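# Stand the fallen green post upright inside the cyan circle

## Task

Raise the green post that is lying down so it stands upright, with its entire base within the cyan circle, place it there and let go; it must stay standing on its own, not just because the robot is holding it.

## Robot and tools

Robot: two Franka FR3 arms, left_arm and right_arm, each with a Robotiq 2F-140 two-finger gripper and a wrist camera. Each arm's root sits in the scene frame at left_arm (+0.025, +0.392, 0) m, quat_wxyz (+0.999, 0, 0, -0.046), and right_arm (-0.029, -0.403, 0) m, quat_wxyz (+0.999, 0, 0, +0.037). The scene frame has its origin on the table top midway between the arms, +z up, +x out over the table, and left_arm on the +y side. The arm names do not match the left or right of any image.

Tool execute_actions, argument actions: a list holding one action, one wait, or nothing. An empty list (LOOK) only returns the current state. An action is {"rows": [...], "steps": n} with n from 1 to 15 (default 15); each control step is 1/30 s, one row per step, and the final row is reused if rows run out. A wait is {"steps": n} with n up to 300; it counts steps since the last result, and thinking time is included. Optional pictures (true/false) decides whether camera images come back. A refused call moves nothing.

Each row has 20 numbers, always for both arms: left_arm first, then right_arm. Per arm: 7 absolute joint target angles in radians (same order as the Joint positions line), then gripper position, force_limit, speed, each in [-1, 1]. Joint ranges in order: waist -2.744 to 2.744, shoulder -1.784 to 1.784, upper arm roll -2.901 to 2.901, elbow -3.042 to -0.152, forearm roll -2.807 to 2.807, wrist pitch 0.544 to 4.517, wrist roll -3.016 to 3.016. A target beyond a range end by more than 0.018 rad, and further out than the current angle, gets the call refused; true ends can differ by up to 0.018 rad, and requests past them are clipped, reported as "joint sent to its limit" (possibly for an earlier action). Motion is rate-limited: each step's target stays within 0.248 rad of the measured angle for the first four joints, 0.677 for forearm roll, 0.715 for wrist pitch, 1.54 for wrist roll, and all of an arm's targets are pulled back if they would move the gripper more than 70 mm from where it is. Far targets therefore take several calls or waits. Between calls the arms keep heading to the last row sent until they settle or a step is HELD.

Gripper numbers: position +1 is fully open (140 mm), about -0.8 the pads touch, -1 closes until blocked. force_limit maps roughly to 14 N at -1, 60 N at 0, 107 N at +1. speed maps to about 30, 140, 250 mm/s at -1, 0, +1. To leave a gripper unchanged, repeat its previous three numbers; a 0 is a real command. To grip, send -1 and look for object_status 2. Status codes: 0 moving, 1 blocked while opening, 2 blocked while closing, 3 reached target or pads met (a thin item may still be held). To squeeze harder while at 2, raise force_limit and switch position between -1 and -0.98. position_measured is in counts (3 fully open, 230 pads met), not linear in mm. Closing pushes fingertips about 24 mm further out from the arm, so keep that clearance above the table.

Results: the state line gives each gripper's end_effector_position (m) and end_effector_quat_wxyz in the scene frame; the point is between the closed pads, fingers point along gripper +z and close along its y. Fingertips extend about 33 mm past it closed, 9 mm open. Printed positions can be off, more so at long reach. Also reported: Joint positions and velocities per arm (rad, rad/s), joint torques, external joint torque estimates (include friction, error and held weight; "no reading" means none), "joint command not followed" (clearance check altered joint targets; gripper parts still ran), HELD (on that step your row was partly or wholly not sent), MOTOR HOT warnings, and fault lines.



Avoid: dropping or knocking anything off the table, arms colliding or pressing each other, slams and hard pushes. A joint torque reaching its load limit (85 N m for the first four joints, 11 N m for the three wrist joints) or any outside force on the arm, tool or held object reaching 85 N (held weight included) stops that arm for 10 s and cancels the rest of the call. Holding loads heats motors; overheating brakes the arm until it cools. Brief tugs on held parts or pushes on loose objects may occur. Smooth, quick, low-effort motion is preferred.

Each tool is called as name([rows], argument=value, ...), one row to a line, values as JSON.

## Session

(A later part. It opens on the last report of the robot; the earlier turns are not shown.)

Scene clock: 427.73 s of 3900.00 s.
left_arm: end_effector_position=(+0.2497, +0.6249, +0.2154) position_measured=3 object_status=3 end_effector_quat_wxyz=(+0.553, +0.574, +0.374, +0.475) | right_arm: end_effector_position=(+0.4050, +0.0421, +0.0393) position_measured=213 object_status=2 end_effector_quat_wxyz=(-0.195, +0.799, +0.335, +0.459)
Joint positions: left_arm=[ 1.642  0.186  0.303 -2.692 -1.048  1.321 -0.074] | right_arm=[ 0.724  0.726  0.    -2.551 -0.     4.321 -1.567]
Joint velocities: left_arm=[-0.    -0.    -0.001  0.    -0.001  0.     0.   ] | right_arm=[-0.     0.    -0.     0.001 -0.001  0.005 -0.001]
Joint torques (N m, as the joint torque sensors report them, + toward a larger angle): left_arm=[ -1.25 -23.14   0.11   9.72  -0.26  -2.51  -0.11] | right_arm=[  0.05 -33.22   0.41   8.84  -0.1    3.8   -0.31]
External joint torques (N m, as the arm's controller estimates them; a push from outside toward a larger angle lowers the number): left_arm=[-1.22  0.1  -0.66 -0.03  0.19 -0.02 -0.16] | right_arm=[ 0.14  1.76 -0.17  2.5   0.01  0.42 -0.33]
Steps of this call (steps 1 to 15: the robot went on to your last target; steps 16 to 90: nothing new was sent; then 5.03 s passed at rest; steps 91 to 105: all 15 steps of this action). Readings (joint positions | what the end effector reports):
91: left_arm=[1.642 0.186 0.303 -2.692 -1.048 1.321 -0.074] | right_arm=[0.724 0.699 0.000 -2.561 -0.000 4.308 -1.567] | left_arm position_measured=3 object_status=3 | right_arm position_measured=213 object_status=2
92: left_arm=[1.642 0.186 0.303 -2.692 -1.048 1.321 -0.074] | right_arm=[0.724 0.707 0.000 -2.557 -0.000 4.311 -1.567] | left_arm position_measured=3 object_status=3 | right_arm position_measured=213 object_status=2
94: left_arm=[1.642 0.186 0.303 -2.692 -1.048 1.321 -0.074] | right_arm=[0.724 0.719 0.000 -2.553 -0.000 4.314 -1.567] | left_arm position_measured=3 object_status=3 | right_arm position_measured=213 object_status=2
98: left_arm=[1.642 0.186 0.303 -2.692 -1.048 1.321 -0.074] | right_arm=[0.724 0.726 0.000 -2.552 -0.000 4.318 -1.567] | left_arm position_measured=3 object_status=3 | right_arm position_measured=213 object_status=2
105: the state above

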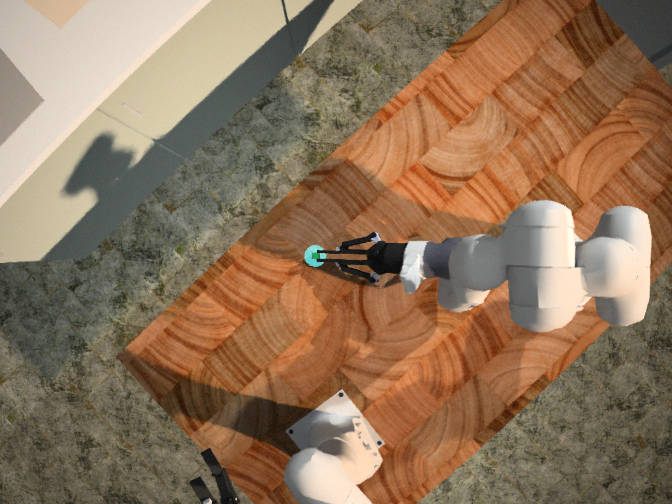

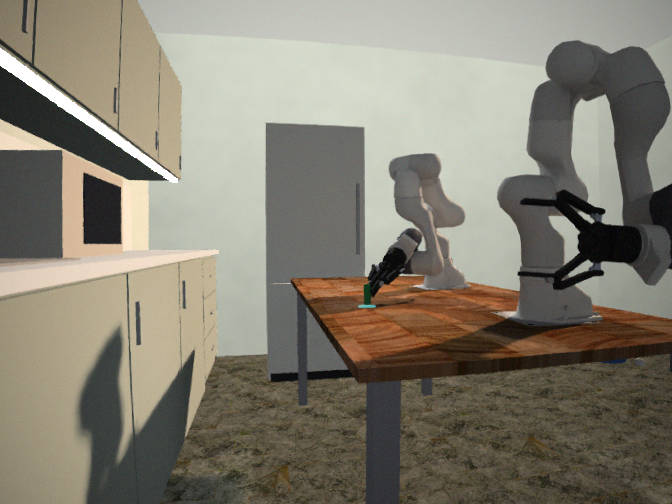

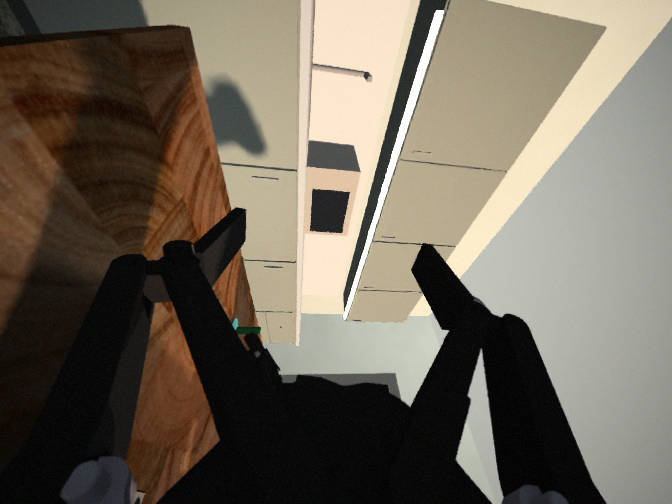

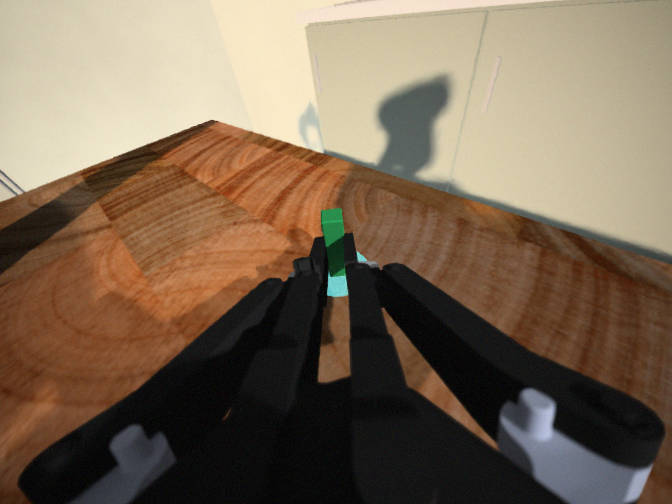

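execute_actions([
  {"rows":[[1.642,0.186,0.303,-2.692,-1.048,1.321,-0.074,1,0,0,0.726,0.738,0,-2.543,0,4.33,-1.573,-1,0.3,0.5],[1.642,0.186,0.303,-2.692,-1.048,1.321,-0.074,1,0,0,0.726,0.738,0,-2.543,0,4.33,-1.573,-1,0.3,0.5],[1.642,0.186,0.303,-2.692,-1.048,1.321,-0.074,1,0,0,0.726,0.738,0,-2.543,0,4.33,-1.573,-1,0.3,0.5],[1.642,0.186,0.303,-2.692,-1.048,1.321,-0.074,1,0,0,0.726,0.738,0,-2.543,0,4.33,-1.573,-1,0.3,0.5],[1.642,0.186,0.303,-2.692,-1.048,1.321,-0.074,1,0,0,0.726,0.738,0,-2.543,0,4.33,-1.573,-1,0.3,0.5],[1.642,0.186,0.303,-2.692,-1.048,1.321,-0.074,1,0,0,0.726,0.738,0,-2.543,0,4.33,-1.573,-1,0.3,0.5],[1.642,0.186,0.303,-2.692,-1.048,1.321,-0.074,1,0,0,0.726,0.738,0,-2.543,0,4.33,-1.573,0.2,0,-0.6]]},
], pictures=false)

execute_actions([
  {"steps":30},
], pictures=false)

execute_actions([
  {"rows":[[1.642,0.186,0.303,-2.692,-1.048,1.321,-0.074,1,0,0,0.726,0.5,0,-2.75,0,4.2,-1.573,0.2,0,-0.6]]},
])

zoom_image(camera="cam_high", region=[280,225,380,300])

Scene clock: 445.97 s of 3900.00 s.
left_arm: end_effector_position=(+0.2497, +0.6249, +0.2154) position_measured=3 object_status=3 end_effector_quat_wxyz=(+0.553, +0.574, +0.374, +0.475) | right_arm: end_effector_position=(+0.4051, +0.0421, +0.0370) position_measured=182 object_status=0 end_effector_quat_wxyz=(-0.195, +0.799, +0.335, +0.460)
Joint positions: left_arm=[ 1.642  0.186  0.303 -2.692 -1.048  1.321 -0.074] | right_arm=[ 0.724  0.735  0.    -2.545 -0.     4.327 -1.567]
Joint velocities: left_arm=[-0.    -0.    -0.001 -0.001 -0.001  0.001 -0.001] | right_arm=[ 0.002 -0.    -0.002  0.     0.     0.002  0.   ]
Joint torques (N m, as the joint torque sensors report them, + toward a larger angle): left_arm=[ -0.51 -23.98  -0.44   9.65  -0.23  -2.5   -0.11] | right_arm=[ -0.09 -33.16   0.21   8.95  -0.14   3.84  -0.27]
External joint torques (N m, as the arm's controller estimates them; a push from outside toward a larger angle lowers the number): left_arm=[-0.55 -0.8  -1.29 -0.06  0.21 -0.02 -0.17] | right_arm=[-0.11  2.   -0.48  2.69 -0.01  0.46 -0.29]
Steps of this call (steps 1 to 15: the robot went on to your last target; steps 16 to 90: nothing new was sent; then 14.73 s passed at rest; steps 91 to 105: all 15 steps of this action). Readings (joint positions | what the end effector reports):
91: left_arm=[1.642 0.186 0.303 -2.692 -1.048 1.321 -0.074] | right_arm=[0.724 0.727 0.000 -2.549 -0.000 4.324 -1.567] | left_arm position_measured=3 object_status=3 | right_arm position_measured=213 object_status=2
92: left_arm=[1.642 0.186 0.303 -2.692 -1.048 1.321 -0.074] | right_arm=[0.724 0.729 0.000 -2.548 -0.000 4.324 -1.567] | left_arm position_measured=3 object_status=3 | right_arm position_measured=213 object_status=2
94: left_arm=[1.642 0.186 0.303 -2.692 -1.048 1.321 -0.074] | right_arm=[0.724 0.733 0.000 -2.546 -0.000 4.325 -1.567] | left_arm position_measured=3 object_status=3 | right_arm position_measured=213 object_status=2
98: left_arm=[1.642 0.186 0.303 -2.692 -1.048 1.321 -0.074] | right_arm=[0.724 0.735 0.000 -2.546 -0.000 4.326 -1.567] | left_arm position_measured=3 object_status=3 | right_arm position_measured=213 object_status=0
105: the state above

Scene clock: 446.97 s of 3900.00 s.
left_arm: end_effector_position=(+0.2497, +0.6249, +0.2154) position_measured=3 object_status=3 end_effector_quat_wxyz=(+0.553, +0.574, +0.374, +0.475) | right_arm: end_effector_position=(+0.4052, +0.0423, +0.0373) position_measured=104 object_status=3 end_effector_quat_wxyz=(-0.195, +0.799, +0.335, +0.460)
Joint positions: left_arm=[ 1.642  0.186  0.303 -2.692 -1.048  1.321 -0.074] | right_arm=[ 0.724  0.735  0.    -2.545 -0.     4.328 -1.567]
Joint velocities: left_arm=[ 0.    -0.    -0.002  0.001 -0.001 -0.001  0.   ] | right_arm=[-0.001 -0.001  0.    -0.     0.001 -0.     0.   ]
Joint torques (N m, as the joint torque sensors report them, + toward a larger angle): left_arm=[  0.1  -23.4   -0.11   9.55  -0.19  -2.44  -0.04] | right_arm=[  0.36 -33.57   0.21   9.    -0.08   3.72  -0.29]
External joint torques (N m, as the arm's controller estimates them; a push from outside toward a larger angle lowers the number): left_arm=[ 0.12 -0.15 -0.9  -0.21  0.26  0.05 -0.09] | right_arm=[ 0.4   1.63 -0.42  2.74  0.03  0.35 -0.31]
Steps of this call (steps 1 to 15: the robot went on to your last target; steps 16 to 30: nothing new was sent). Readings (joint positions | what the end effector reports):
1: left_arm=[1.642 0.186 0.303 -2.692 -1.048 1.321 -0.074] | right_arm=[0.724 0.735 0.000 -2.545 -0.000 4.327 -1.567] | left_arm position_measured=3 object_status=3 | right_arm position_measured=178 object_status=0
2: left_arm=[1.642 0.186 0.303 -2.692 -1.048 1.321 -0.074] | right_arm=[0.724 0.735 0.000 -2.545 -0.000 4.328 -1.567] | left_arm position_measured=3 object_status=3 | right_arm position_measured=174 object_status=0
4: left_arm=[1.642 0.186 0.303 -2.692 -1.048 1.321 -0.074] | right_arm=[0.724 0.735 0.000 -2.545 -0.000 4.328 -1.567] | left_arm position_measured=3 object_status=3 | right_arm position_measured=166 object_status=0
8: left_arm=[1.642 0.186 0.303 -2.692 -1.048 1.321 -0.074] | right_arm=[0.724 0.735 0.000 -2.545 -0.000 4.328 -1.567] | left_arm position_measured=3 object_status=3 | right_arm position_measured=150 object_status=0
30: the state above
All arms were judged still, so your last target was given up. Only a new action makes them travel on or press farther. Fingers that are still opening or closing keep moving.

Scene clock: 447.47 s of 3900.00 s.
left_arm: end_effector_position=(+0.2497, +0.6249, +0.2154) position_measured=3 object_status=3 end_effector_quat_wxyz=(+0.553, +0.574, +0.374, +0.475) | right_arm: end_effector_position=(+0.3739, +0.0095, +0.0684) position_measured=104 object_status=3 end_effector_quat_wxyz=(-0.180, +0.818, +0.343, +0.425)
Joint positions: left_arm=[ 1.642  0.186  0.303 -2.692 -1.048  1.321 -0.074] | right_arm=[ 0.724  0.503  0.    -2.747  0.     4.209 -1.567]
Joint velocities: left_arm=[-0.    -0.    -0.    -0.001  0.    -0.001 -0.   ] | right_arm=[-0.    -0.002 -0.    -0.004 -0.    -0.042 -0.   ]
Joint torques (N m, as the joint torque sensors report them, + toward a larger angle): left_arm=[ -0.65 -22.78  -0.34   9.52  -0.34  -2.49  -0.04] | right_arm=[  0.1  -32.21   0.64   6.41  -0.19   3.32  -0.25]
External joint torques (N m, as the arm's controller estimates them; a push from outside toward a larger angle lowers the number): left_arm=[-0.67  0.44 -1.17 -0.17  0.1   0.   -0.1 ] | right_arm=[ 0.09 -1.64  0.16 -0.69 -0.1  -0.15 -0.28]
Steps of this call (steps 1 to 15: all 15 steps of this action). Readings (joint positions | what the end effector reports):
1: left_arm=[1.642 0.186 0.303 -2.692 -1.048 1.321 -0.074] | right_arm=[0.724 0.703 0.000 -2.591 0.000 4.305 -1.567] | left_arm position_measured=3 object_status=3 | right_arm position_measured=104 object_status=3
2: left_arm=[1.642 0.186 0.303 -2.692 -1.048 1.321 -0.074] | right_arm=[0.724 0.644 0.000 -2.652 0.000 4.284 -1.567] | left_arm position_measured=3 object_status=3 | right_arm position_measured=104 object_status=3
4: left_arm=[1.642 0.186 0.303 -2.692 -1.048 1.321 -0.074] | right_arm=[0.724 0.556 0.000 -2.707 0.000 4.260 -1.567] | left_arm position_measured=3 object_status=3 | right_arm position_measured=104 object_status=3
8: left_arm=[1.642 0.186 0.303 -2.692 -1.048 1.321 -0.074] | right_arm=[0.724 0.505 0.000 -2.738 0.000 4.231 -1.567] | left_arm position_measured=3 object_status=3 | right_arm position_measured=104 object_status=3
15: the state above

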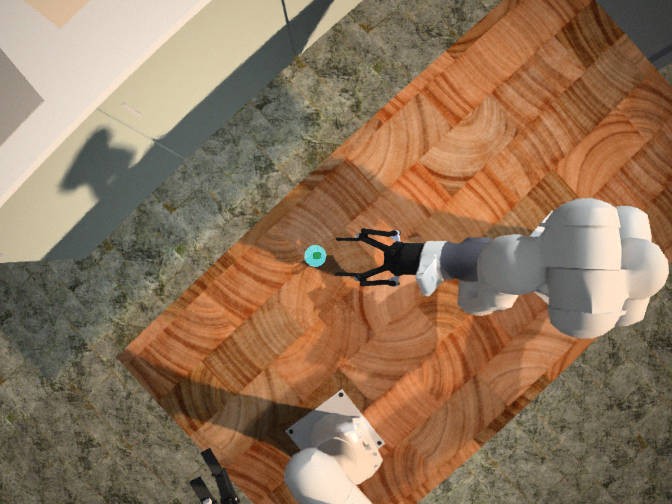

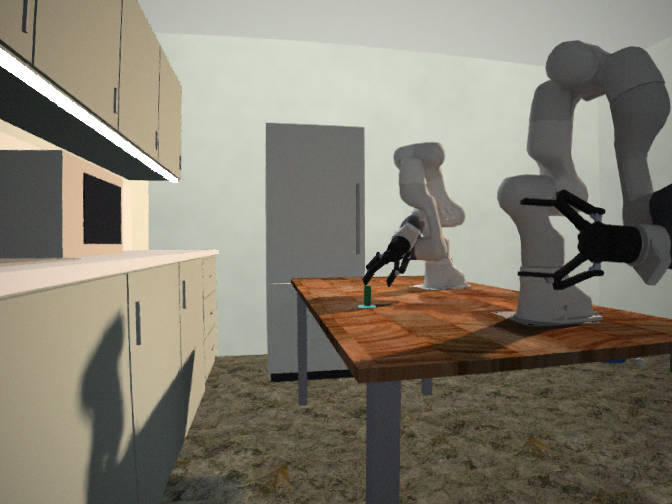

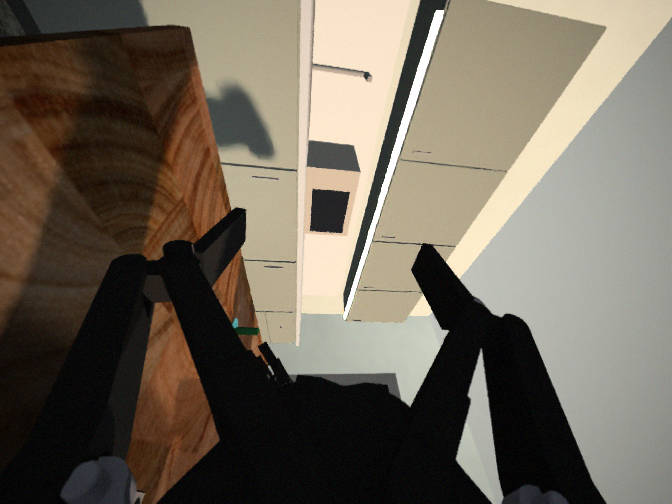

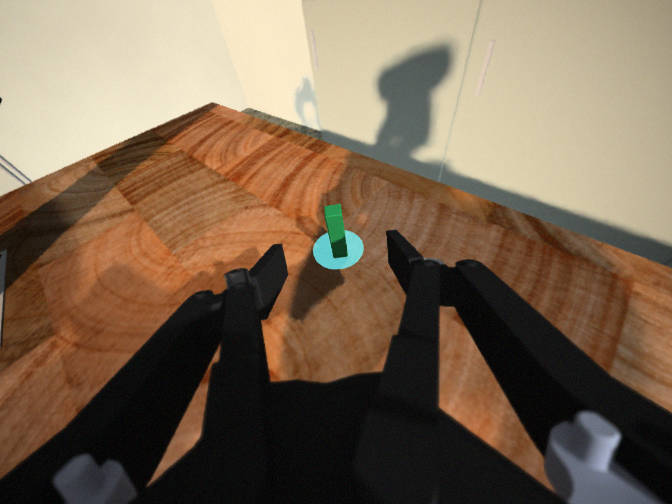

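Region (280, 225, 380, 300) of cam_high's 672x504 image, scaled by 5.040, with more detail than that image has; it fills the top 378 rows of this view, and the rest is white.

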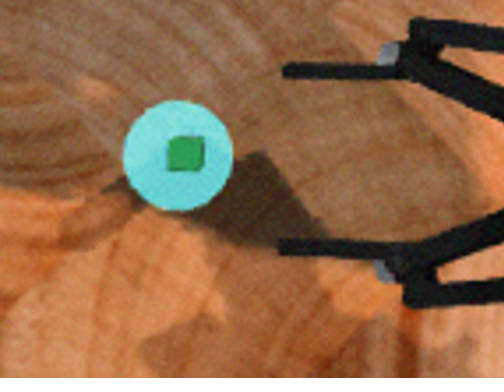

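finished_scene(scene=1)

The scene is finished: the task was done.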